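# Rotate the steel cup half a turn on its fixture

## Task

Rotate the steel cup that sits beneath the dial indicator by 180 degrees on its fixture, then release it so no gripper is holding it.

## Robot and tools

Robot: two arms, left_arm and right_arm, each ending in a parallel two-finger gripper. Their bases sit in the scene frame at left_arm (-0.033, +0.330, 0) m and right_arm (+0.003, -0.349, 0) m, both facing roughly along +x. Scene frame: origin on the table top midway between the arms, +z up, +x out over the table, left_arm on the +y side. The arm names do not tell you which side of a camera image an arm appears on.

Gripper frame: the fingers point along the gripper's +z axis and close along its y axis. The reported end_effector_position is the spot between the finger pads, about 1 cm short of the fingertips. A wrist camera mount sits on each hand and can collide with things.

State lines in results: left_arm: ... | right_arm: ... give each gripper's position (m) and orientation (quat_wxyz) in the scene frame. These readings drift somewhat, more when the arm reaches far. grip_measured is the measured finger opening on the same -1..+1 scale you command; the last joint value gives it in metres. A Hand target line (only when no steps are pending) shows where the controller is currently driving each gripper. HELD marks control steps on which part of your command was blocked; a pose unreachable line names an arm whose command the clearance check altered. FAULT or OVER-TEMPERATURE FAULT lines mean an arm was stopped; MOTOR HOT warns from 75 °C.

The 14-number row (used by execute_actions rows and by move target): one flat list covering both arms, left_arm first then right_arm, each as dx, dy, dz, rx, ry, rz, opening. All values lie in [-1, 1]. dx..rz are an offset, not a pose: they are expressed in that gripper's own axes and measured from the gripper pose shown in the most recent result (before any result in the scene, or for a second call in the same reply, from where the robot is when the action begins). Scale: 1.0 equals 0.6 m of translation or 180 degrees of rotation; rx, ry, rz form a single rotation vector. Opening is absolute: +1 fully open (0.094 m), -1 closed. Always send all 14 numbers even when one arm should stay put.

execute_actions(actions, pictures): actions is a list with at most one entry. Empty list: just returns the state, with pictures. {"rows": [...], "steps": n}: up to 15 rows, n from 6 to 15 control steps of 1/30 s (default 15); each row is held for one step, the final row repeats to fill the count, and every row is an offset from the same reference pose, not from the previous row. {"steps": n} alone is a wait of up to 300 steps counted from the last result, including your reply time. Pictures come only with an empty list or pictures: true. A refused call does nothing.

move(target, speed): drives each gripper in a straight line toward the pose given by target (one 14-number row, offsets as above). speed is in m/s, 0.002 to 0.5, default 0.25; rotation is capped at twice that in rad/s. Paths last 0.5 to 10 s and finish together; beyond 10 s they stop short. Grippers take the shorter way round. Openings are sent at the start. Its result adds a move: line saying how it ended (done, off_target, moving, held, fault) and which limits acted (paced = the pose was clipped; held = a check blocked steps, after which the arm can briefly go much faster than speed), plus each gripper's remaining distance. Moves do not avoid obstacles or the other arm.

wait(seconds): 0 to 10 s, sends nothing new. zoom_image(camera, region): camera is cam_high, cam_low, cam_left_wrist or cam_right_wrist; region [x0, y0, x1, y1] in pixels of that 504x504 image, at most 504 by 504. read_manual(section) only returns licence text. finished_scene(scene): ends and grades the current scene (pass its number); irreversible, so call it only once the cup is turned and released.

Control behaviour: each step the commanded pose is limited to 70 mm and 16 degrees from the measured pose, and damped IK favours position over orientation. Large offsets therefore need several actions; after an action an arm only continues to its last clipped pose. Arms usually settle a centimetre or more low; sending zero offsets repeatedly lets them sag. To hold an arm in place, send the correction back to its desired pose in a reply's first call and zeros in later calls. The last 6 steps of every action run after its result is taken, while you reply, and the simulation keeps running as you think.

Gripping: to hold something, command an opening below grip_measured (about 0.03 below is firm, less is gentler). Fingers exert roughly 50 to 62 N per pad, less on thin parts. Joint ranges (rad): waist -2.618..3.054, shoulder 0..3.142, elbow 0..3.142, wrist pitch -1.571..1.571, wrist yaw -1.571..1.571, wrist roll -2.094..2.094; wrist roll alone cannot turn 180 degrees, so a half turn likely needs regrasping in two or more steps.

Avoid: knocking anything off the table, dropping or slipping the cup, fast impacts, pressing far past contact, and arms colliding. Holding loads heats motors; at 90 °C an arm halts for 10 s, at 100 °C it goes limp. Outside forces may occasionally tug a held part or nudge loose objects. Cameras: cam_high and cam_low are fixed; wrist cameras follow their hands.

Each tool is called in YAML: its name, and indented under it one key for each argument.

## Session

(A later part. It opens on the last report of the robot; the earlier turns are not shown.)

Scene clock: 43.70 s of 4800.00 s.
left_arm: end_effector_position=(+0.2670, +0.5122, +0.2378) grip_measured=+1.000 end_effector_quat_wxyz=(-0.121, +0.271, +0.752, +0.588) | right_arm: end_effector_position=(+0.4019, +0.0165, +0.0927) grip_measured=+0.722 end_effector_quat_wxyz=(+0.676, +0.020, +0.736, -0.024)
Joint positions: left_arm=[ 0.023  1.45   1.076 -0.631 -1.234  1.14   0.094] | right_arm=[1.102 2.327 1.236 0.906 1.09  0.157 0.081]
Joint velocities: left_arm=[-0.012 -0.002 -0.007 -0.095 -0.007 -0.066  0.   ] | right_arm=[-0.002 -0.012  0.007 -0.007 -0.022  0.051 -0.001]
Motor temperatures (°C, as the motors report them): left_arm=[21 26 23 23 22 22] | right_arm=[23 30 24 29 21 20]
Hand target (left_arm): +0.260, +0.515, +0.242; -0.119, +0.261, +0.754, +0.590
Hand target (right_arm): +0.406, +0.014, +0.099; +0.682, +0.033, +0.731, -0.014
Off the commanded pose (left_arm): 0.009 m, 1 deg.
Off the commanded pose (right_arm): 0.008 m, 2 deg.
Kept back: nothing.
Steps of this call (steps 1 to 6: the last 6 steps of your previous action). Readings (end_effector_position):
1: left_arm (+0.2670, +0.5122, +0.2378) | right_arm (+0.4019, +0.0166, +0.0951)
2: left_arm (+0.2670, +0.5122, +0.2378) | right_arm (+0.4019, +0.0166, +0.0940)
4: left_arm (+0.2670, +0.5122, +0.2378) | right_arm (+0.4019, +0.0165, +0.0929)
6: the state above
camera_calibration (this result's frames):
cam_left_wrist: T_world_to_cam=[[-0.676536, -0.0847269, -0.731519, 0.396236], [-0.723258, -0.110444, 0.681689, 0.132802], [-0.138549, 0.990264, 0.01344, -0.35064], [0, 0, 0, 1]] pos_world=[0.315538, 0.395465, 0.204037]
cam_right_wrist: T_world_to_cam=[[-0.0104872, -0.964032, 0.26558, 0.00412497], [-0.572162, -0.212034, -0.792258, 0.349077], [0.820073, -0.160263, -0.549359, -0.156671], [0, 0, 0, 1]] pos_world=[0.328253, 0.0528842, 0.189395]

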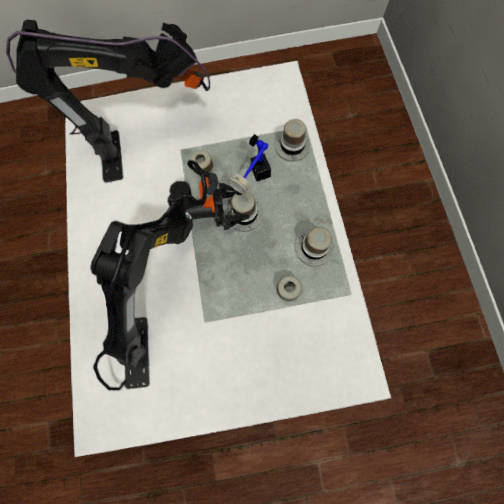

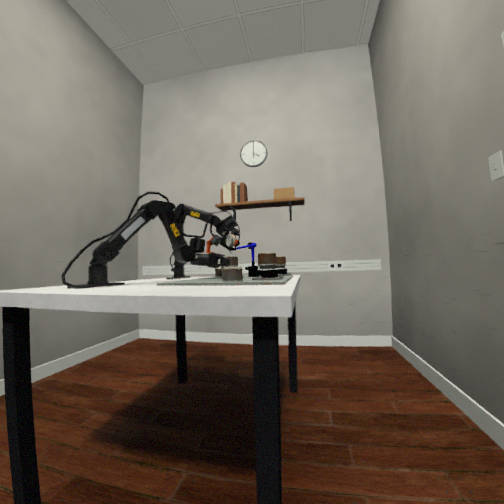

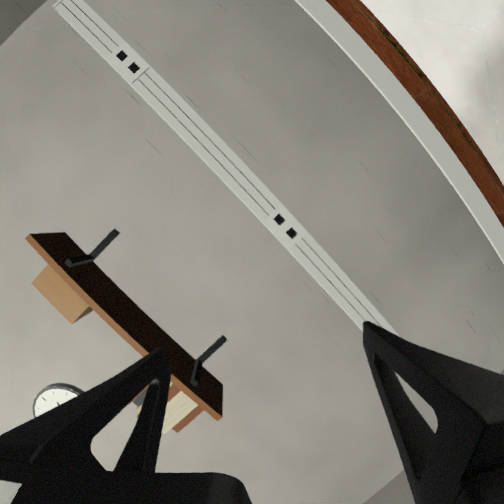

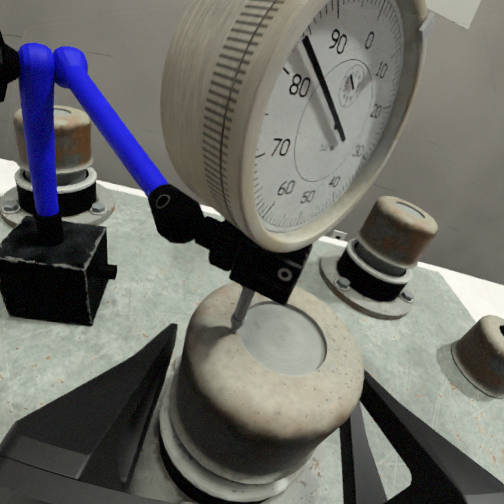

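execute_actions:
  actions:
    - {"rows": [[0.0143,0.0003,0.0012,0,0.003,-0.006,1,-0.011,-0.004,0.0058,0.0009,-0.0051,0.0106,0.66],[0.0143,0.0003,0.0012,0,0.003,-0.006,1,-0.011,-0.004,0.0058,0.0009,-0.0051,0.0106,0.61],[0.0143,0.0003,0.0012,0,0.003,-0.006,1,-0.011,-0.004,0.0058,0.0009,-0.0051,0.0106,0.57],[0.0143,0.0003,0.0012,0,0.003,-0.006,1,-0.011,-0.004,0.0058,0.0009,-0.0051,0.0106,0.54],[0.0143,0.0003,0.0012,0,0.003,-0.006,1,-0.011,-0.004,0.0058,0.0009,-0.0051,0.0106,0.51],[0.0143,0.0003,0.0012,0,0.003,-0.006,1,-0.011,-0.004,0.0058,0.0009,-0.0051,0.0106,0.49],[0.0143,0.0003,0.0012,0,0.003,-0.006,1,-0.011,-0.004,0.0058,0.0009,-0.0051,0.0106,0.47],[0.0143,0.0003,0.0012,0,0.003,-0.006,1,-0.011,-0.004,0.0058,0.0009,-0.0051,0.0106,0.45]], "steps": 15}

execute_actions:
  actions: []

Scene clock: 45.23 s of 4800.00 s.
left_arm: end_effector_position=(+0.2670, +0.5122, +0.2378) grip_measured=+1.000 end_effector_quat_wxyz=(-0.121, +0.271, +0.752, +0.588) | right_arm: end_effector_position=(+0.4019, +0.0165, +0.0936) grip_measured=+0.472 end_effector_quat_wxyz=(+0.677, +0.022, +0.735, -0.023)
Joint positions: left_arm=[ 0.023  1.45   1.076 -0.631 -1.234  1.14   0.094] | right_arm=[1.102 2.327 1.236 0.911 1.092 0.157 0.069]
Joint velocities: left_arm=[ 0.002  0.012  0.007  0.051 -0.007  0.037  0.   ] | right_arm=[-0.012 -0.012 -0.012  0.037  0.066 -0.066  0.   ]
Motor temperatures (°C, as the motors report them): left_arm=[21 26 23 23 22 22] | right_arm=[23 30 24 29 21 20]
Steps of this call (steps 1 to 37: nothing new was sent; steps 38 to 46: the first 9 steps of this action). Readings (end_effector_position):
38: left_arm (+0.2670, +0.5122, +0.2378) | right_arm (+0.4019, +0.0167, +0.0935)
39: left_arm (+0.2670, +0.5122, +0.2378) | right_arm (+0.4019, +0.0167, +0.0935)
41: left_arm (+0.2670, +0.5122, +0.2378) | right_arm (+0.4019, +0.0167, +0.0935)
45: left_arm (+0.2670, +0.5122, +0.2378) | right_arm (+0.4019, +0.0165, +0.0936)
46: the state above

Scene clock: 45.43 s of 4800.00 s.
left_arm: end_effector_position=(+0.2670, +0.5122, +0.2378) grip_measured=+1.000 end_effector_quat_wxyz=(-0.121, +0.271, +0.752, +0.588) | right_arm: end_effector_position=(+0.4019, +0.0165, +0.0936) grip_measured=+0.472 end_effector_quat_wxyz=(+0.677, +0.022, +0.735, -0.023)
Joint positions: left_arm=[ 0.023  1.45   1.076 -0.631 -1.234  1.14   0.094] | right_arm=[1.102 2.327 1.236 0.911 1.092 0.157 0.069]
Joint velocities: left_arm=[ 0.007  0.022 -0.022 -0.051 -0.051  0.066  0.   ] | right_arm=[ 0.012 -0.032 -0.017 -0.007 -0.007 -0.007 -0.001]
Motor temperatures (°C, as the motors report them): left_arm=[21 26 23 23 22 22] | right_arm=[23 30 24 29 21 20]
Hand target (left_arm): +0.260, +0.515, +0.242; -0.119, +0.261, +0.754, +0.590
Hand target (right_arm): +0.406, +0.014, +0.099; +0.682, +0.033, +0.731, -0.014
Off the commanded pose (left_arm): 0.009 m, 1 deg.
Off the commanded pose (right_arm): 0.007 m, 2 deg.
Kept back: nothing.
Steps of this call (steps 1 to 6: the last 6 steps of your previous action). Readings (end_effector_position):
1: left_arm (+0.2670, +0.5122, +0.2378) | right_arm (+0.4019, +0.0165, +0.0936)
2: left_arm (+0.2670, +0.5122, +0.2378) | right_arm (+0.4019, +0.0165, +0.0936)
4: left_arm (+0.2670, +0.5122, +0.2378) | right_arm (+0.4019, +0.0165, +0.0936)
6: the state above
camera_calibration (this result's frames):
cam_left_wrist: T_world_to_cam=[[-0.676536, -0.0847269, -0.731519, 0.396236], [-0.723258, -0.110444, 0.681689, 0.132802], [-0.138549, 0.990264, 0.01344, -0.35064], [0, 0, 0, 1]] pos_world=[0.315538, 0.395465, 0.204037]
cam_right_wrist: T_world_to_cam=[[-0.0123371, -0.965201, 0.261218, 0.00500527], [-0.570095, -0.20783, -0.794857, 0.349104], [0.821486, -0.158725, -0.547692, -0.157028], [0, 0, 0, 1]] pos_world=[0.32808, 0.052461, 0.190178]

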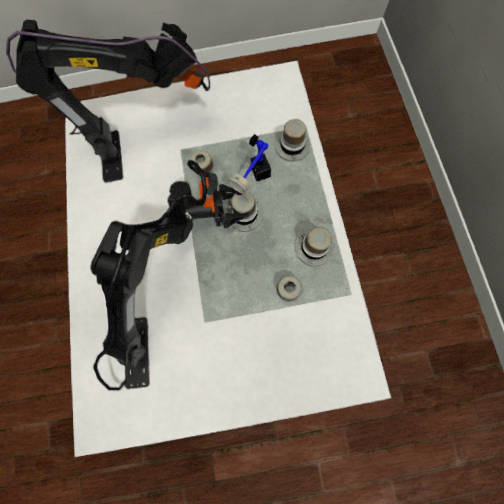

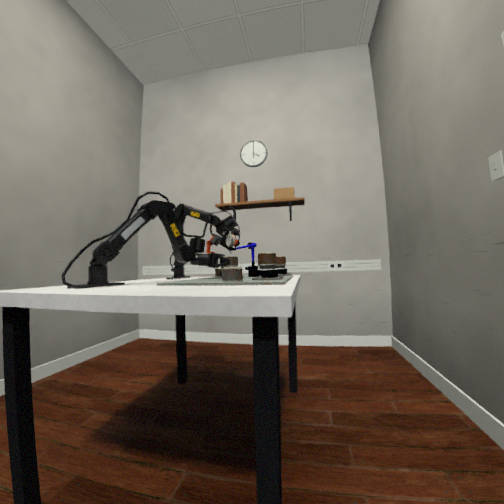

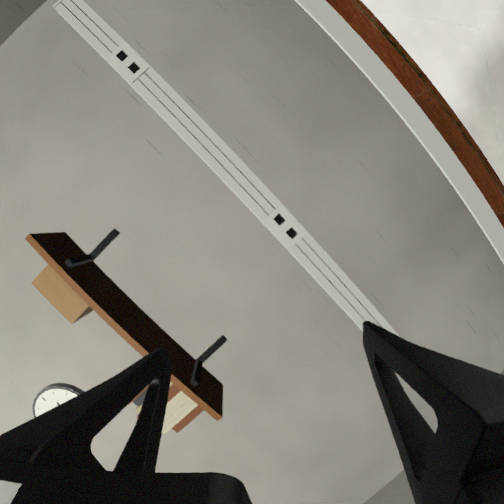

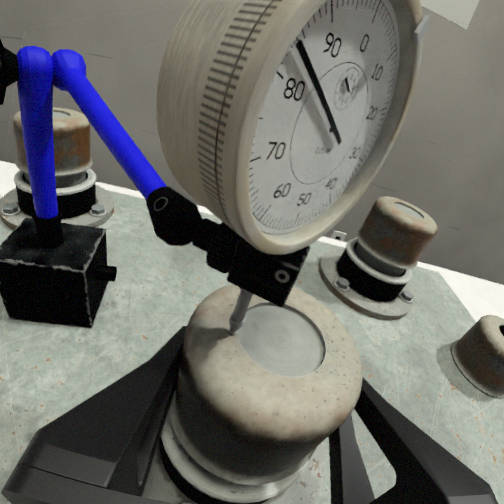

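move:
  target: [0.0143,0.0003,0.0012,0,0.003,-0.006,1, -0.0166,0,-0.0014,-0.5522,-0.0145,-0.0501,0.44]
  speed: 0.28

Scene clock: 52.37 s of 4800.00 s.
left_arm: end_effector_position=(+0.2672, +0.5121, +0.2375) grip_measured=+1.000 end_effector_quat_wxyz=(-0.121, +0.271, +0.753, +0.588) | right_arm: end_effector_position=(+0.4014, +0.0216, +0.0927) grip_measured=+0.472 end_effector_quat_wxyz=(-0.463, +0.549, -0.487, -0.496)
Joint positions: left_arm=[ 0.023  1.45   1.076 -0.631 -1.233  1.14   0.094] | right_arm=[ 0.499  2.379  1.356  0.791 -1.223 -0.244  0.069]
Joint velocities: left_arm=[ 0.007 -0.002 -0.002 -0.095  0.051 -0.007  0.   ] | right_arm=[-0.012 -0.002 -0.007 -0.095  0.022 -0.095  0.   ]
Motor temperatures (°C, as the motors report them): left_arm=[21 26 23 23 22 22] | right_arm=[23 30 24 29 21 20]
Hand target (left_arm): +0.260, +0.515, +0.242; -0.119, +0.261, +0.754, +0.591
Hand target (right_arm): +0.406, +0.018, +0.103; -0.465, +0.553, -0.479, -0.497
Off the commanded pose (left_arm): 0.009 m, 1 deg.
Off the commanded pose (right_arm): 0.012 m, 1 deg.
Kept back: nothing.
After step 90, 0.30 s passed at rest.
move: off_target (right_arm)
camera_calibration (this result's frames):
cam_left_wrist: T_world_to_cam=[[-0.676573, -0.0852129, -0.731429, 0.396386], [-0.723417, -0.108608, 0.681815, 0.132175], [-0.137538, 0.990426, 0.0118367, -0.35048], [0, 0, 0, 1]] pos_world=[0.315597, 0.395256, 0.203957]
cam_right_wrist: T_world_to_cam=[[0.949309, 0.138614, 0.282131, -0.401653], [0.311991, -0.525063, -0.791814, 0.00167356], [0.0383803, 0.839699, -0.541694, 0.135923], [0, 0, 0, 1]] pos_world=[0.375554, -0.0575807, 0.188273]

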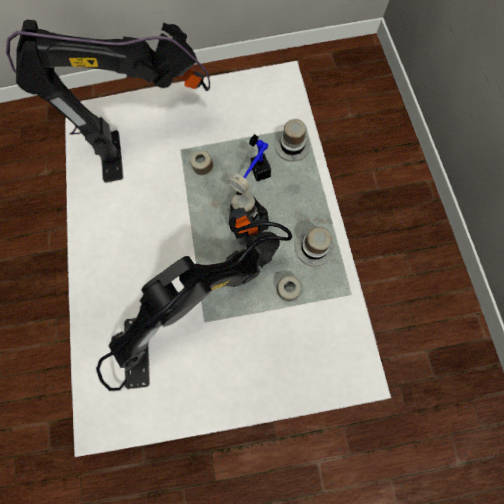

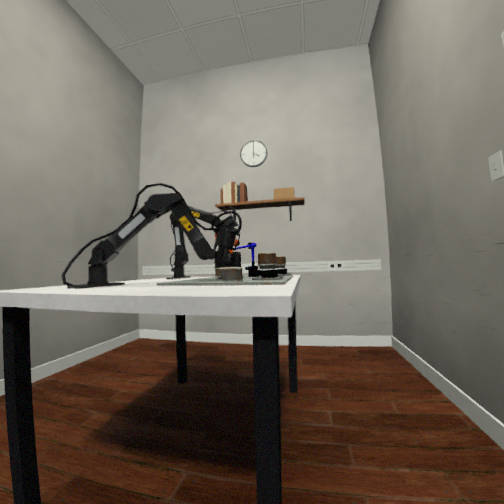

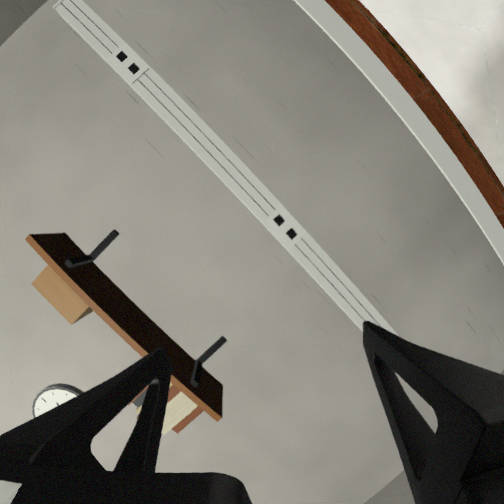

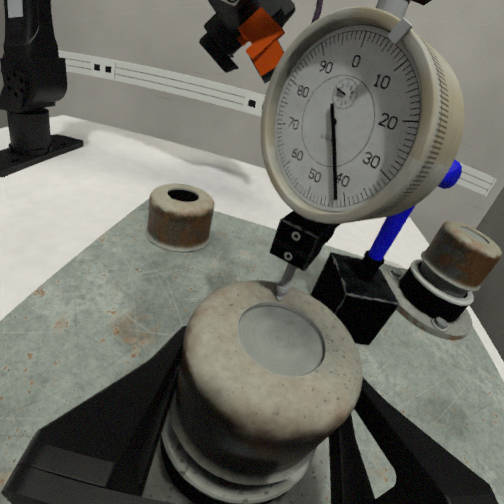

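zoom_image:
  camera: "cam_right_wrist"
  region: [140, 270, 400, 504]

Region (140, 270, 400, 504) of cam_right_wrist's 504x504 image, scaled by 1.938, with more detail than that image has; it fills the top 454 rows of this view, and the rest is white.

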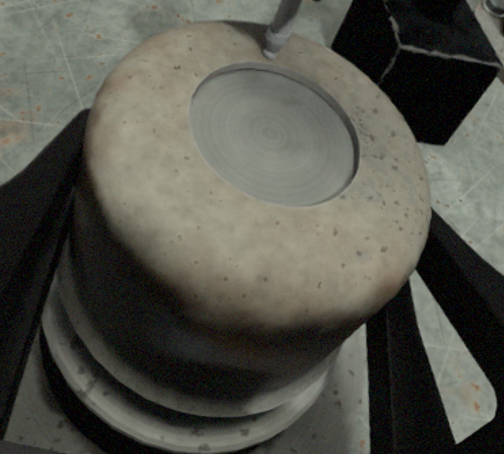

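execute_actions:
  actions:
    - {"rows": [[0.0143,0.0003,0.0012,0,0.003,-0.006,1,-0.0166,-0.0004,-0.0013,0,-0.002,-0.0045,0.7],[0.0143,0.0003,0.0012,0,0.003,-0.006,1,-0.0166,-0.0004,-0.0013,0,-0.002,-0.0045,1],[0.0143,0.0003,0.0012,0,0.003,-0.006,1,-0.0266,-0.0007,-0.0021,0,-0.002,-0.0045,1],[0.0143,0.0003,0.0012,0,0.003,-0.006,1,-0.0365,-0.0009,-0.0029,0,-0.002,-0.0045,1],[0.0143,0.0003,0.0012,0,0.003,-0.006,1,-0.0448,-0.0011,-0.0035,0,-0.002,-0.0045,1],[0.0143,0.0003,0.0012,0,0.003,-0.006,1,-0.0515,-0.0013,-0.004,0,-0.002,-0.0045,1],[0.0143,0.0003,0.0012,0,0.003,-0.006,1,-0.0565,-0.0014,-0.0044,0,-0.002,-0.0045,1],[0.0143,0.0003,0.0012,0,0.003,-0.006,1,-0.0598,-0.0015,-0.0047,0,-0.002,-0.0045,1]], "steps": 15}

execute_actions:
  actions:
    - {"steps": 10}

Scene clock: 58.13 s of 4800.00 s.
left_arm: end_effector_position=(+0.2672, +0.5121, +0.2375) grip_measured=+1.000 end_effector_quat_wxyz=(-0.121, +0.271, +0.753, +0.588) | right_arm: end_effector_position=(+0.4013, +0.0215, +0.1057) grip_measured=+1.000 end_effector_quat_wxyz=(-0.464, +0.550, -0.486, -0.496)
Joint positions: left_arm=[ 0.023  1.45   1.076 -0.631 -1.233  1.14   0.094] | right_arm=[ 0.499  2.345  1.357  0.756 -1.225 -0.247  0.094]
Joint velocities: left_arm=[ 0.007  0.007 -0.007  0.066 -0.022  0.007  0.   ] | right_arm=[-0.002 -0.252  0.017 -0.022  0.007  0.007  0.   ]
Motor temperatures (°C, as the motors report them): left_arm=[21 26 23 23 22 22] | right_arm=[23 31 24 29 21 20]
Steps of this call (steps 1 to 90: nothing new was sent; then 2.47 s passed at rest; steps 91 to 99: the first 9 steps of this action). Readings (end_effector_position):
91: left_arm (+0.2672, +0.5121, +0.2375) | right_arm (+0.4015, +0.0216, +0.0926)
92: left_arm (+0.2672, +0.5121, +0.2375) | right_arm (+0.4015, +0.0216, +0.0926)
94: left_arm (+0.2672, +0.5121, +0.2375) | right_arm (+0.4015, +0.0215, +0.0929)
98: left_arm (+0.2672, +0.5121, +0.2375) | right_arm (+0.4013, +0.0215, +0.1018)
99: the state above

Scene clock: 58.47 s of 4800.00 s.
left_arm: end_effector_position=(+0.2672, +0.5121, +0.2375) grip_measured=+1.000 end_effector_quat_wxyz=(-0.121, +0.271, +0.753, +0.588) | right_arm: end_effector_position=(+0.4010, +0.0213, +0.1165) grip_measured=+1.000 end_effector_quat_wxyz=(-0.467, +0.551, -0.483, -0.495)
Joint positions: left_arm=[ 0.023  1.45   1.076 -0.631 -1.233  1.14   0.094] | right_arm=[ 0.499  2.319  1.357  0.739 -1.225 -0.247  0.094]
Joint velocities: left_arm=[-0.007 -0.007  0.007  0.037 -0.022  0.022  0.   ] | right_arm=[ 0.002 -0.012  0.007 -0.066  0.037 -0.11   0.   ]
Motor temperatures (°C, as the motors report them): left_arm=[21 26 23 23 22 22] | right_arm=[23 31 24 29 21 20]
Hand target (left_arm): +0.260, +0.515, +0.242; -0.119, +0.261, +0.755, +0.590
Hand target (right_arm): +0.402, +0.022, +0.129; -0.469, +0.551, -0.482, -0.495
Off the commanded pose (left_arm): 0.009 m, 1 deg.
Off the commanded pose (right_arm): 0.012 m, 0 deg.
Kept back: nothing.
Steps of this call (steps 1 to 6: the last 6 steps of your previous action; steps 7 to 10: nothing new was sent). Readings (end_effector_position):
1: left_arm (+0.2672, +0.5121, +0.2375) | right_arm (+0.4013, +0.0215, +0.1095)
2: left_arm (+0.2672, +0.5121, +0.2375) | right_arm (+0.4013, +0.0215, +0.1128)
4: left_arm (+0.2672, +0.5121, +0.2375) | right_arm (+0.4013, +0.0215, +0.1170)
8: left_arm (+0.2672, +0.5121, +0.2375) | right_arm (+0.4011, +0.0214, +0.1168)
10: the state above

move:
  target: [0.0143,0.0003,0.0012,0,0.003,-0.006,1, 0.0180,-0.0029,-0.0049,0.4574,-0.0028,0.0451,1]
  speed: 0.32

Scene clock: 62.30 s of 4800.00 s.
left_arm: end_effector_position=(+0.2674, +0.5120, +0.2373) grip_measured=+1.000 end_effector_quat_wxyz=(-0.120, +0.272, +0.753, +0.587) | right_arm: end_effector_position=(+0.3997, +0.0107, +0.0977) grip_measured=+1.000 end_effector_quat_wxyz=(+0.677, -0.085, +0.727, +0.078)
Joint positions: left_arm=[ 0.023  1.45   1.076 -0.631 -1.231  1.14   0.094] | right_arm=[1.022 2.225 0.995 1.134 0.722 0.062 0.094]
Joint velocities: left_arm=[ 0.017 -0.007 -0.012  0.007 -0.037 -0.066  0.   ] | right_arm=[ 0.007  0.002 -0.022 -0.022  0.066 -0.022  0.   ]
Motor temperatures (°C, as the motors report them): left_arm=[21 25 23 23 22 22] | right_arm=[23 31 24 29 21 20]
Hand target (left_arm): +0.260, +0.515, +0.242; -0.119, +0.261, +0.755, +0.590
Hand target (right_arm): +0.401, +0.016, +0.107; +0.682, -0.072, +0.722, +0.088
Off the commanded pose (left_arm): 0.009 m, 1 deg.
Off the commanded pose (right_arm): 0.012 m, 2 deg.
Kept back: nothing.
move: off_target (right_arm)
camera_calibration (this result's frames):
cam_left_wrist: T_world_to_cam=[[-0.676609, -0.0856988, -0.731338, 0.396535], [-0.723575, -0.106772, 0.681938, 0.131549], [-0.136527, 0.990583, 0.0102332, -0.350318], [0, 0, 0, 1]] pos_world=[0.315657, 0.395048, 0.203878]
cam_right_wrist: T_world_to_cam=[[0.265053, -0.928741, 0.259203, -0.112757], [-0.477648, -0.359983, -0.801414, 0.315185], [0.837615, 0.0886093, -0.539026, -0.163835], [0, 0, 0, 1]] pos_world=[0.317664, 0.0232566, 0.193509]

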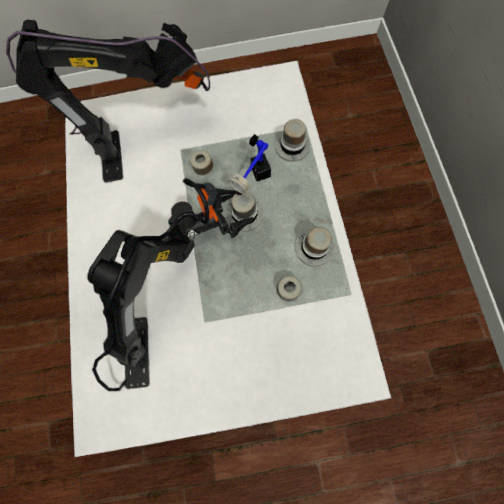

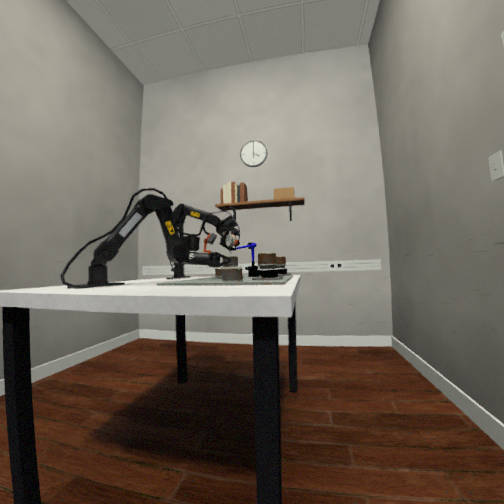

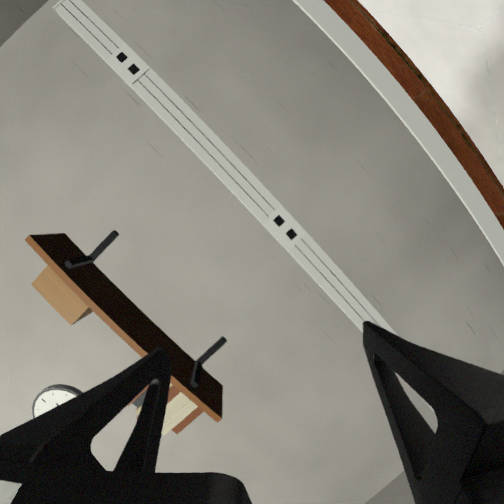

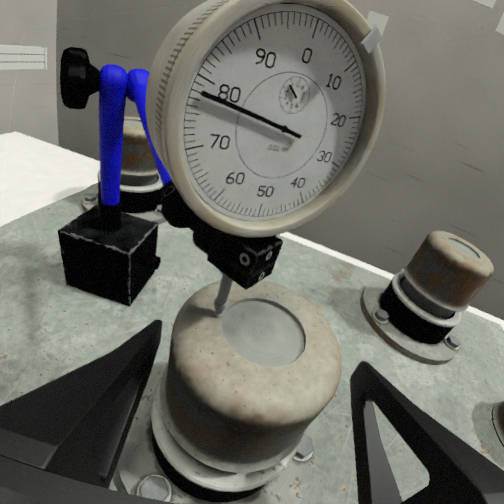

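execute_actions:
  actions: []

Scene clock: 63.40 s of 4800.00 s.
left_arm: end_effector_position=(+0.2674, +0.5120, +0.2373) grip_measured=+1.000 end_effector_quat_wxyz=(-0.120, +0.272, +0.753, +0.587) | right_arm: end_effector_position=(+0.3998, +0.0103, +0.0975) grip_measured=+1.000 end_effector_quat_wxyz=(+0.677, -0.084, +0.727, +0.077)
Joint positions: left_arm=[ 0.023  1.45   1.076 -0.631 -1.231  1.14   0.094] | right_arm=[1.022 2.225 0.995 1.133 0.724 0.063 0.094]
Joint velocities: left_arm=[-0.017 -0.002 -0.017 -0.037 -0.007 -0.081  0.   ] | right_arm=[ 0.002 -0.007 -0.007 -0.007 -0.051  0.007  0.   ]
Motor temperatures (°C, as the motors report them): left_arm=[21 25 23 23 22 22] | right_arm=[23 31 24 29 21 20]
Hand target (left_arm): +0.260, +0.515, +0.242; -0.119, +0.261, +0.755, +0.590
Hand target (right_arm): +0.401, +0.016, +0.107; +0.682, -0.072, +0.722, +0.088
Off the commanded pose (left_arm): 0.009 m, 1 deg.
Off the commanded pose (right_arm): 0.012 m, 2 deg.
Kept back: nothing.
Steps of this call (steps 1 to 33: nothing new was sent). Readings (end_effector_position):
1: left_arm (+0.2674, +0.5120, +0.2373) | right_arm (+0.3997, +0.0106, +0.0977)
2: left_arm (+0.2674, +0.5120, +0.2373) | right_arm (+0.3998, +0.0105, +0.0976)
4: left_arm (+0.2674, +0.5120, +0.2373) | right_arm (+0.3998, +0.0105, +0.0976)
8: left_arm (+0.2674, +0.5120, +0.2373) | right_arm (+0.3998, +0.0103, +0.0975)
33: the state above
camera_calibration (this result's frames):
cam_left_wrist: T_world_to_cam=[[-0.676609, -0.0856988, -0.731338, 0.396535], [-0.723575, -0.106772, 0.681938, 0.131549], [-0.136527, 0.990583, 0.0102332, -0.350318], [0, 0, 0, 1]] pos_world=[0.315657, 0.395048, 0.203878]
cam_right_wrist: T_world_to_cam=[[0.263001, -0.929252, 0.259465, -0.112325], [-0.478755, -0.359185, -0.801111, 0.315381], [0.83763, 0.0864731, -0.53935, -0.163892], [0, 0, 0, 1]] pos_world=[0.317813, 0.0230739, 0.193404]

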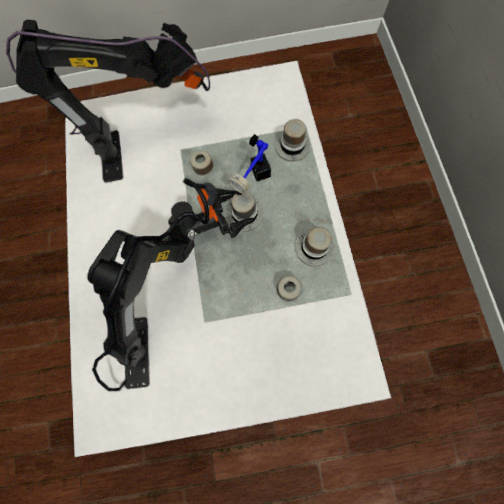

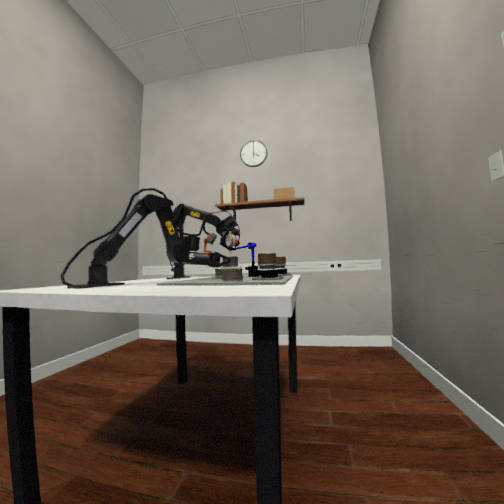

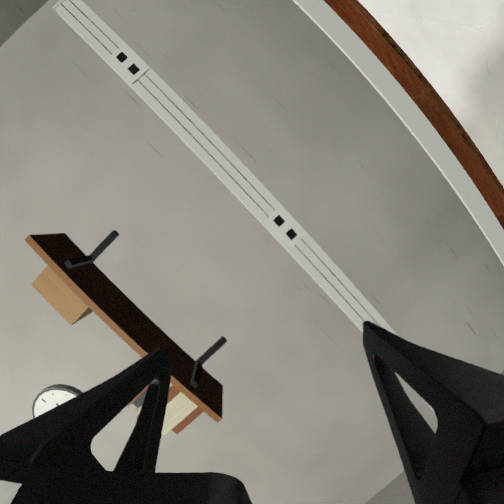

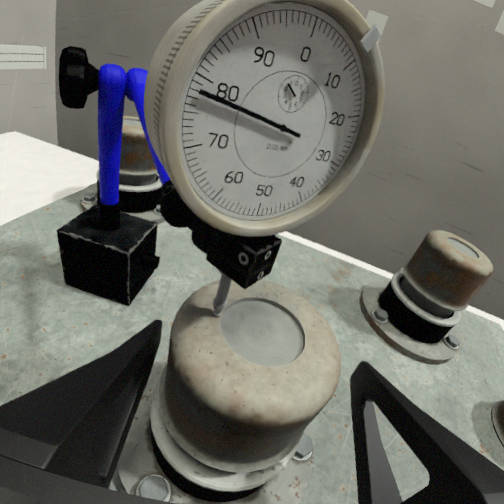

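zoom_image:
  camera: "cam_right_wrist"
  region: [140, 270, 400, 504]

Region (140, 270, 400, 504) of cam_right_wrist's 504x504 image, scaled by 1.938, with more detail than that image has; it fills the top 454 rows of this view, and the rest is white.

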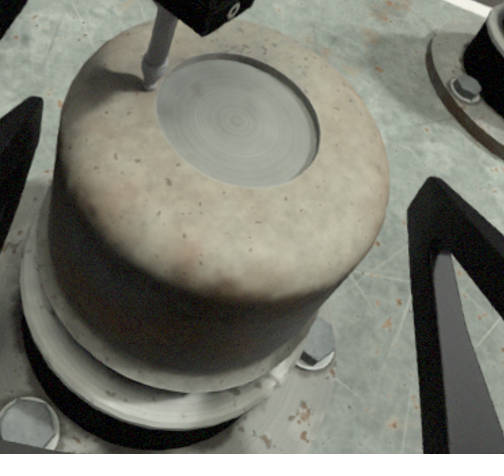

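execute_actions:
  actions:
    - {"rows": [[0.0143,0.0003,0.0012,0,0.003,-0.006,1,-0.016,0.012,0.004,0,0,0,0.95],[0.0143,0.0003,0.0012,0,0.003,-0.006,1,-0.016,0.02,0.007,0,0,0,0.9],[0.0143,0.0003,0.0012,0,0.003,-0.006,1,-0.016,0.02,0.007,0,0,0,0.85],[0.0143,0.0003,0.0012,0,0.003,-0.006,1,-0.016,0.02,0.007,0,0,0,0.8]], "steps": 15}
  pictures: true

Scene clock: 65.13 s of 4800.00 s.
left_arm: end_effector_position=(+0.2674, +0.5120, +0.2373) grip_measured=+1.000 end_effector_quat_wxyz=(-0.120, +0.272, +0.753, +0.587) | right_arm: end_effector_position=(+0.4035, +0.0149, +0.0986) grip_measured=+0.802 end_effector_quat_wxyz=(+0.673, -0.088, +0.731, +0.072)
Joint positions: left_arm=[ 0.023  1.45   1.076 -0.631 -1.231  1.14   0.094] | right_arm=[1.022 2.226 1.027 1.086 0.727 0.063 0.085]
Joint velocities: left_arm=[ 0.002 -0.002 -0.002  0.037 -0.051  0.007  0.   ] | right_arm=[ 0.007 -0.002 -0.007 -0.051 -0.022  0.066 -0.   ]
Motor temperatures (°C, as the motors report them): left_arm=[21 26 23 23 22 22] | right_arm=[23 31 24 29 21 20]
Steps of this call (steps 1 to 43: nothing new was sent; steps 44 to 52: the first 9 steps of this action). Readings (end_effector_position):
44: left_arm (+0.2674, +0.5120, +0.2373) | right_arm (+0.3999, +0.0104, +0.0969)
45: left_arm (+0.2674, +0.5120, +0.2373) | right_arm (+0.4005, +0.0110, +0.0965)
47: left_arm (+0.2674, +0.5120, +0.2373) | right_arm (+0.4021, +0.0131, +0.0973)
51: left_arm (+0.2674, +0.5120, +0.2373) | right_arm (+0.4035, +0.0150, +0.0991)
52: the state above
camera_calibration (this result's frames):
cam_left_wrist: T_world_to_cam=[[-0.676609, -0.0856988, -0.731338, 0.396535], [-0.723575, -0.106772, 0.681938, 0.131549], [-0.136527, 0.990583, 0.0102332, -0.350318], [0, 0, 0, 1]] pos_world=[0.315657, 0.395048, 0.203878]
cam_right_wrist: T_world_to_cam=[[0.263282, -0.926354, 0.269352, -0.110382], [-0.486793, -0.368619, -0.79193, 0.322164], [0.832896, 0.0773826, -0.547993, -0.16387], [0, 0, 0, 1]] pos_world=[0.322376, 0.0291838, 0.195063]

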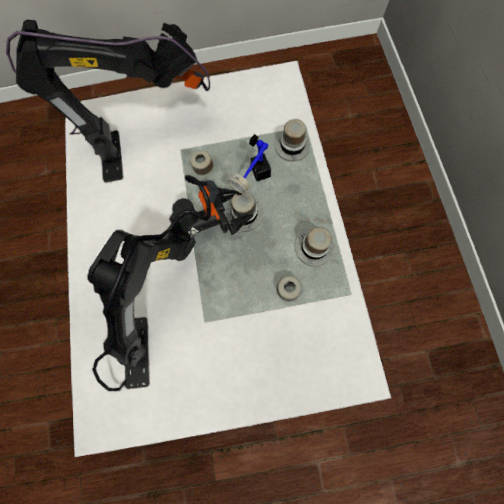

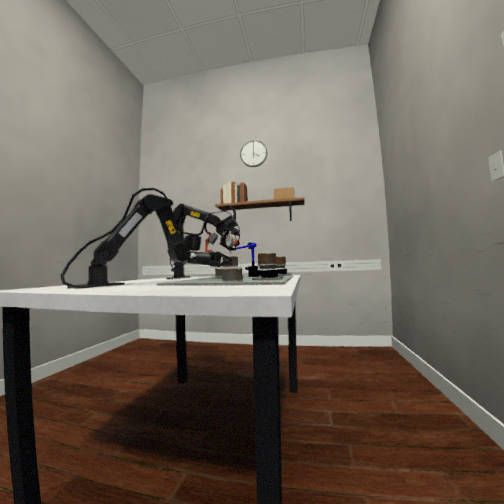

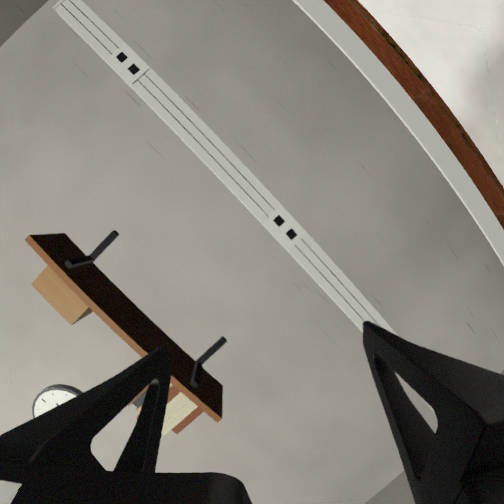

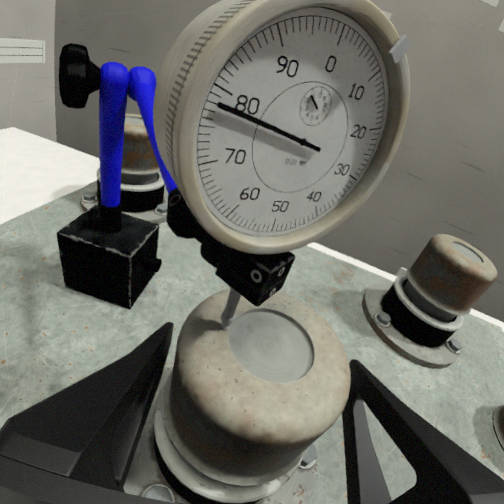

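execute_actions:
  actions:
    - {"rows": [[0.0143,0.0003,0.0012,0,0.003,-0.006,1,-0.014,0.012,-0.002,0,-0.0038,0.0034,0.74],[0.0143,0.0003,0.0012,0,0.003,-0.006,1,-0.014,0.012,-0.002,0,-0.0038,0.0034,0.68],[0.0143,0.0003,0.0012,0,0.003,-0.006,1,-0.014,0.012,-0.002,0,-0.0038,0.0034,0.62],[0.0143,0.0003,0.0012,0,0.003,-0.006,1,-0.014,0.012,-0.002,0,-0.0038,0.0034,0.57],[0.0143,0.0003,0.0012,0,0.003,-0.006,1,-0.014,0.012,-0.002,0,-0.0038,0.0034,0.53],[0.0143,0.0003,0.0012,0,0.003,-0.006,1,-0.014,0.012,-0.002,0,-0.0038,0.0034,0.5],[0.0143,0.0003,0.0012,0,0.003,-0.006,1,-0.014,0.012,-0.002,0,-0.0038,0.0034,0.48],[0.0143,0.0003,0.0012,0,0.003,-0.006,1,-0.014,0.012,-0.002,0,-0.0038,0.0034,0.46],[0.0143,0.0003,0.0012,0,0.003,-0.006,1,-0.014,0.012,-0.002,0,-0.0038,0.0034,0.45],[0.0143,0.0003,0.0012,0,0.003,-0.006,1,-0.014,0.012,-0.002,0,-0.0038,0.0034,0.44]], "steps": 15}

execute_actions:
  actions:
    - {"steps": 10}
  pictures: true

Scene clock: 67.03 s of 4800.00 s.
left_arm: end_effector_position=(+0.2674, +0.5120, +0.2373) grip_measured=+1.000 end_effector_quat_wxyz=(-0.120, +0.272, +0.753, +0.587) | right_arm: end_effector_position=(+0.4013, +0.0168, +0.0962) grip_measured=+0.473 end_effector_quat_wxyz=(+0.670, -0.092, +0.734, +0.070)
Joint positions: left_arm=[ 0.023  1.45   1.076 -0.631 -1.231  1.14   0.094] | right_arm=[1.027 2.226 1.027 1.074 0.728 0.063 0.069]
Joint velocities: left_arm=[-0.012 -0.017 -0.002 -0.022 -0.037 -0.022  0.   ] | right_arm=[-0.007 -0.012 -0.012  0.022 -0.022  0.051 -0.004]
Motor temperatures (°C, as the motors report them): left_arm=[21 26 23 23 22 22] | right_arm=[23 31 24 29 21 20]
Off your previous action's commanded pose (left_arm): 0.009 m, 1 deg at its last step (step 6 of this call).
Off your previous action's commanded pose (right_arm): 0.013 m, 1 deg at its last step (step 6 of this call).
Steps of this call (steps 1 to 6: the last 6 steps of your previous action; steps 7 to 48: nothing new was sent; steps 49 to 57: the first 9 steps of this action). Readings (end_effector_position):
49: left_arm (+0.2674, +0.5120, +0.2373) | right_arm (+0.4034, +0.0144, +0.0962)
50: left_arm (+0.2674, +0.5120, +0.2373) | right_arm (+0.4034, +0.0143, +0.0962)
52: left_arm (+0.2674, +0.5120, +0.2373) | right_arm (+0.4032, +0.0148, +0.0962)
56: left_arm (+0.2674, +0.5120, +0.2373) | right_arm (+0.4013, +0.0168, +0.0962)
57: the state above

Scene clock: 67.37 s of 4800.00 s.
left_arm: end_effector_position=(+0.2674, +0.5120, +0.2373) grip_measured=+1.000 end_effector_quat_wxyz=(-0.120, +0.272, +0.753, +0.587) | right_arm: end_effector_position=(+0.4013, +0.0168, +0.0962) grip_measured=+0.472 end_effector_quat_wxyz=(+0.670, -0.092, +0.734, +0.070)
Joint positions: left_arm=[ 0.023  1.45   1.076 -0.631 -1.231  1.14   0.094] | right_arm=[1.027 2.226 1.027 1.074 0.728 0.063 0.069]
Joint velocities: left_arm=[-0.012 -0.002 -0.012  0.007 -0.022 -0.007  0.   ] | right_arm=[ 0.012 -0.007  0.002 -0.037  0.022 -0.168 -0.001]
Motor temperatures (°C, as the motors report them): left_arm=[21 26 23 23 22 22] | right_arm=[23 31 24 29 21 20]
Hand target (left_arm): +0.261, +0.515, +0.241; -0.118, +0.262, +0.755, +0.589
Hand target (right_arm): +0.401, +0.022, +0.107; +0.677, -0.083, +0.728, +0.076
Off the commanded pose (left_arm): 0.009 m, 1 deg.
Off the commanded pose (right_arm): 0.012 m, 2 deg.
Kept back: nothing.
Steps of this call (steps 1 to 6: the last 6 steps of your previous action; steps 7 to 10: nothing new was sent). Readings (end_effector_position):
1: left_arm (+0.2674, +0.5120, +0.2373) | right_arm (+0.4013, +0.0168, +0.0962)
2: left_arm (+0.2674, +0.5120, +0.2373) | right_arm (+0.4013, +0.0168, +0.0962)
4: left_arm (+0.2674, +0.5120, +0.2373) | right_arm (+0.4013, +0.0168, +0.0962)
8: left_arm (+0.2674, +0.5120, +0.2373) | right_arm (+0.4013, +0.0168, +0.0962)
10: the state above
camera_calibration (this result's frames):
cam_left_wrist: T_world_to_cam=[[-0.676609, -0.0856988, -0.731338, 0.396535], [-0.723575, -0.106772, 0.681938, 0.131549], [-0.136527, 0.990583, 0.0102332, -0.350318], [0, 0, 0, 1]] pos_world=[0.315657, 0.395048, 0.203878]
cam_right_wrist: T_world_to_cam=[[0.269407, -0.922383, 0.276819, -0.110674], [-0.490523, -0.378797, -0.784793, 0.320809], [0.828738, 0.0756427, -0.554501, -0.161193], [0, 0, 0, 1]] pos_world=[0.320768, 0.0316311, 0.193024]

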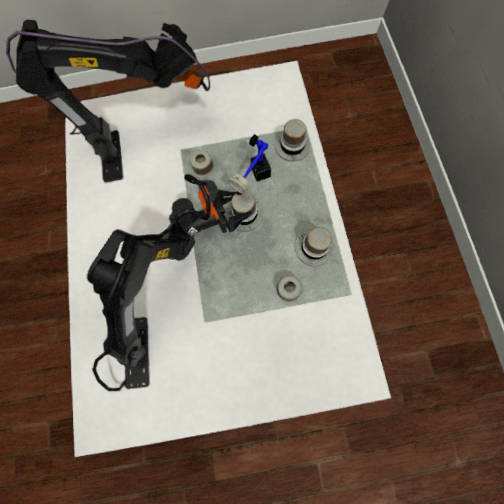

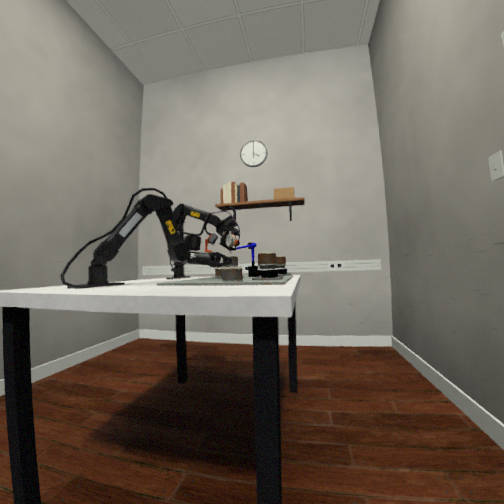

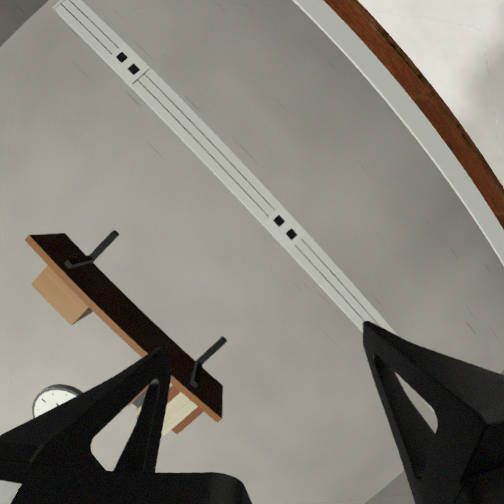

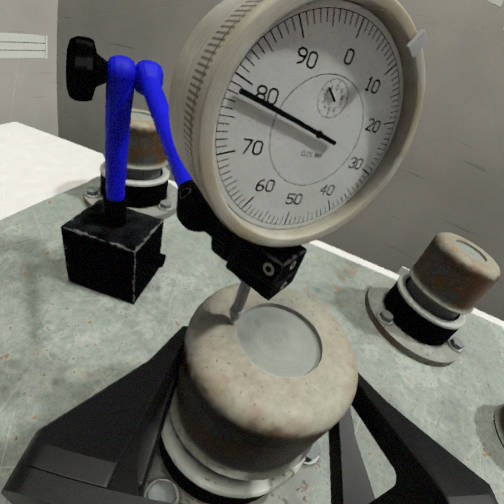

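move:
  target: [0.0143,0.0003,0.0012,0,0.003,-0.006,1,-0.0158,0.0074,0.0005,-0.451,-0.0199,-0.0482,0.44]
  speed: 0.3

Scene clock: 72.07 s of 4800.00 s.
left_arm: end_effector_position=(+0.2676, +0.5119, +0.2369) grip_measured=+1.000 end_effector_quat_wxyz=(-0.119, +0.272, +0.753, +0.586) | right_arm: end_effector_position=(+0.4016, +0.0202, +0.0951) grip_measured=+0.472 end_effector_quat_wxyz=(-0.469, +0.550, -0.492, -0.485)
Joint positions: left_arm=[ 0.023  1.45   1.076 -0.631 -1.228  1.14   0.094] | right_arm=[ 0.5    2.354  1.334  0.772 -1.198 -0.27   0.069]
Joint velocities: left_arm=[-0.007  0.007  0.007 -0.007 -0.037  0.037  0.   ] | right_arm=[-0.007  0.007 -0.007 -0.11   0.022 -0.125  0.   ]
Motor temperatures (°C, as the motors report them): left_arm=[21 25 23 23 22 22] | right_arm=[23 31 24 30 21 20]
Hand target (left_arm): +0.261, +0.515, +0.241; -0.118, +0.262, +0.755, +0.589
Hand target (right_arm): +0.404, +0.023, +0.104; -0.472, +0.555, -0.484, -0.485
Off the commanded pose (left_arm): 0.009 m, 1 deg.
Off the commanded pose (right_arm): 0.010 m, 1 deg.
Kept back: nothing.
move: done
camera_calibration (this result's frames):
cam_left_wrist: T_world_to_cam=[[-0.676654, -0.0862816, -0.731228, 0.396714], [-0.723761, -0.104567, 0.682082, 0.130797], [-0.135314, 0.990768, 0.00830875, -0.350123], [0, 0, 0, 1]] pos_world=[0.315727, 0.394797, 0.203784]
cam_right_wrist: T_world_to_cam=[[0.948205, 0.120657, 0.293852, -0.402601], [0.311103, -0.539685, -0.782275, 0.00251409], [0.0642002, 0.833176, -0.549269, 0.128921], [0, 0, 0, 1]] pos_world=[0.372689, -0.05748, 0.191084]

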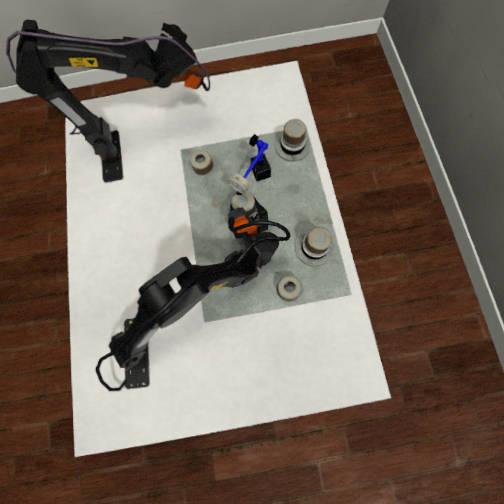

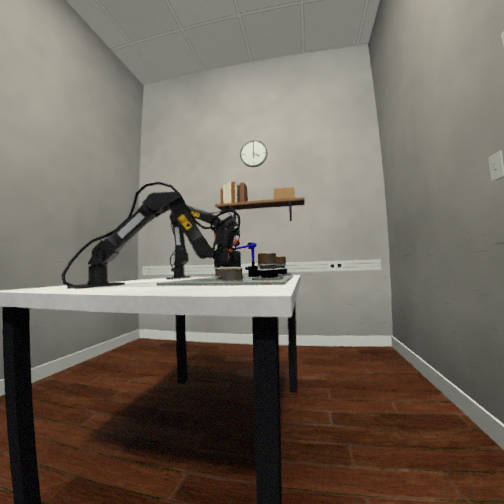

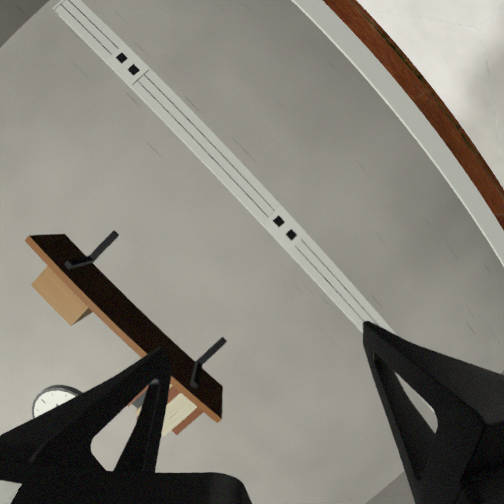

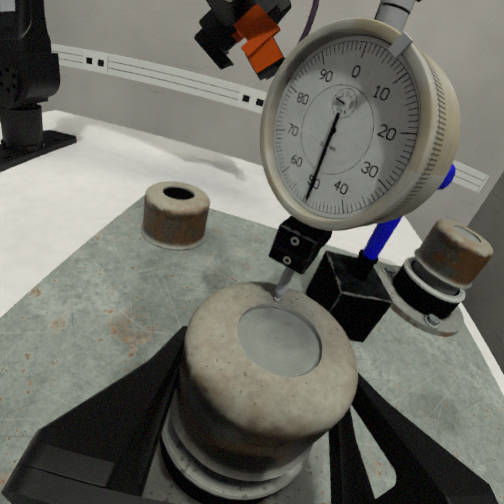

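zoom_image:
  camera: "cam_right_wrist"
  region: [140, 270, 400, 504]

Region (140, 270, 400, 504) of cam_right_wrist's 504x504 image, scaled by 1.938, with more detail than that image has; it fills the top 454 rows of this view, and the rest is white.

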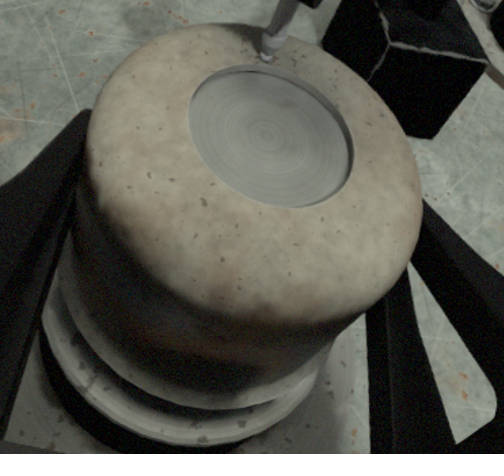

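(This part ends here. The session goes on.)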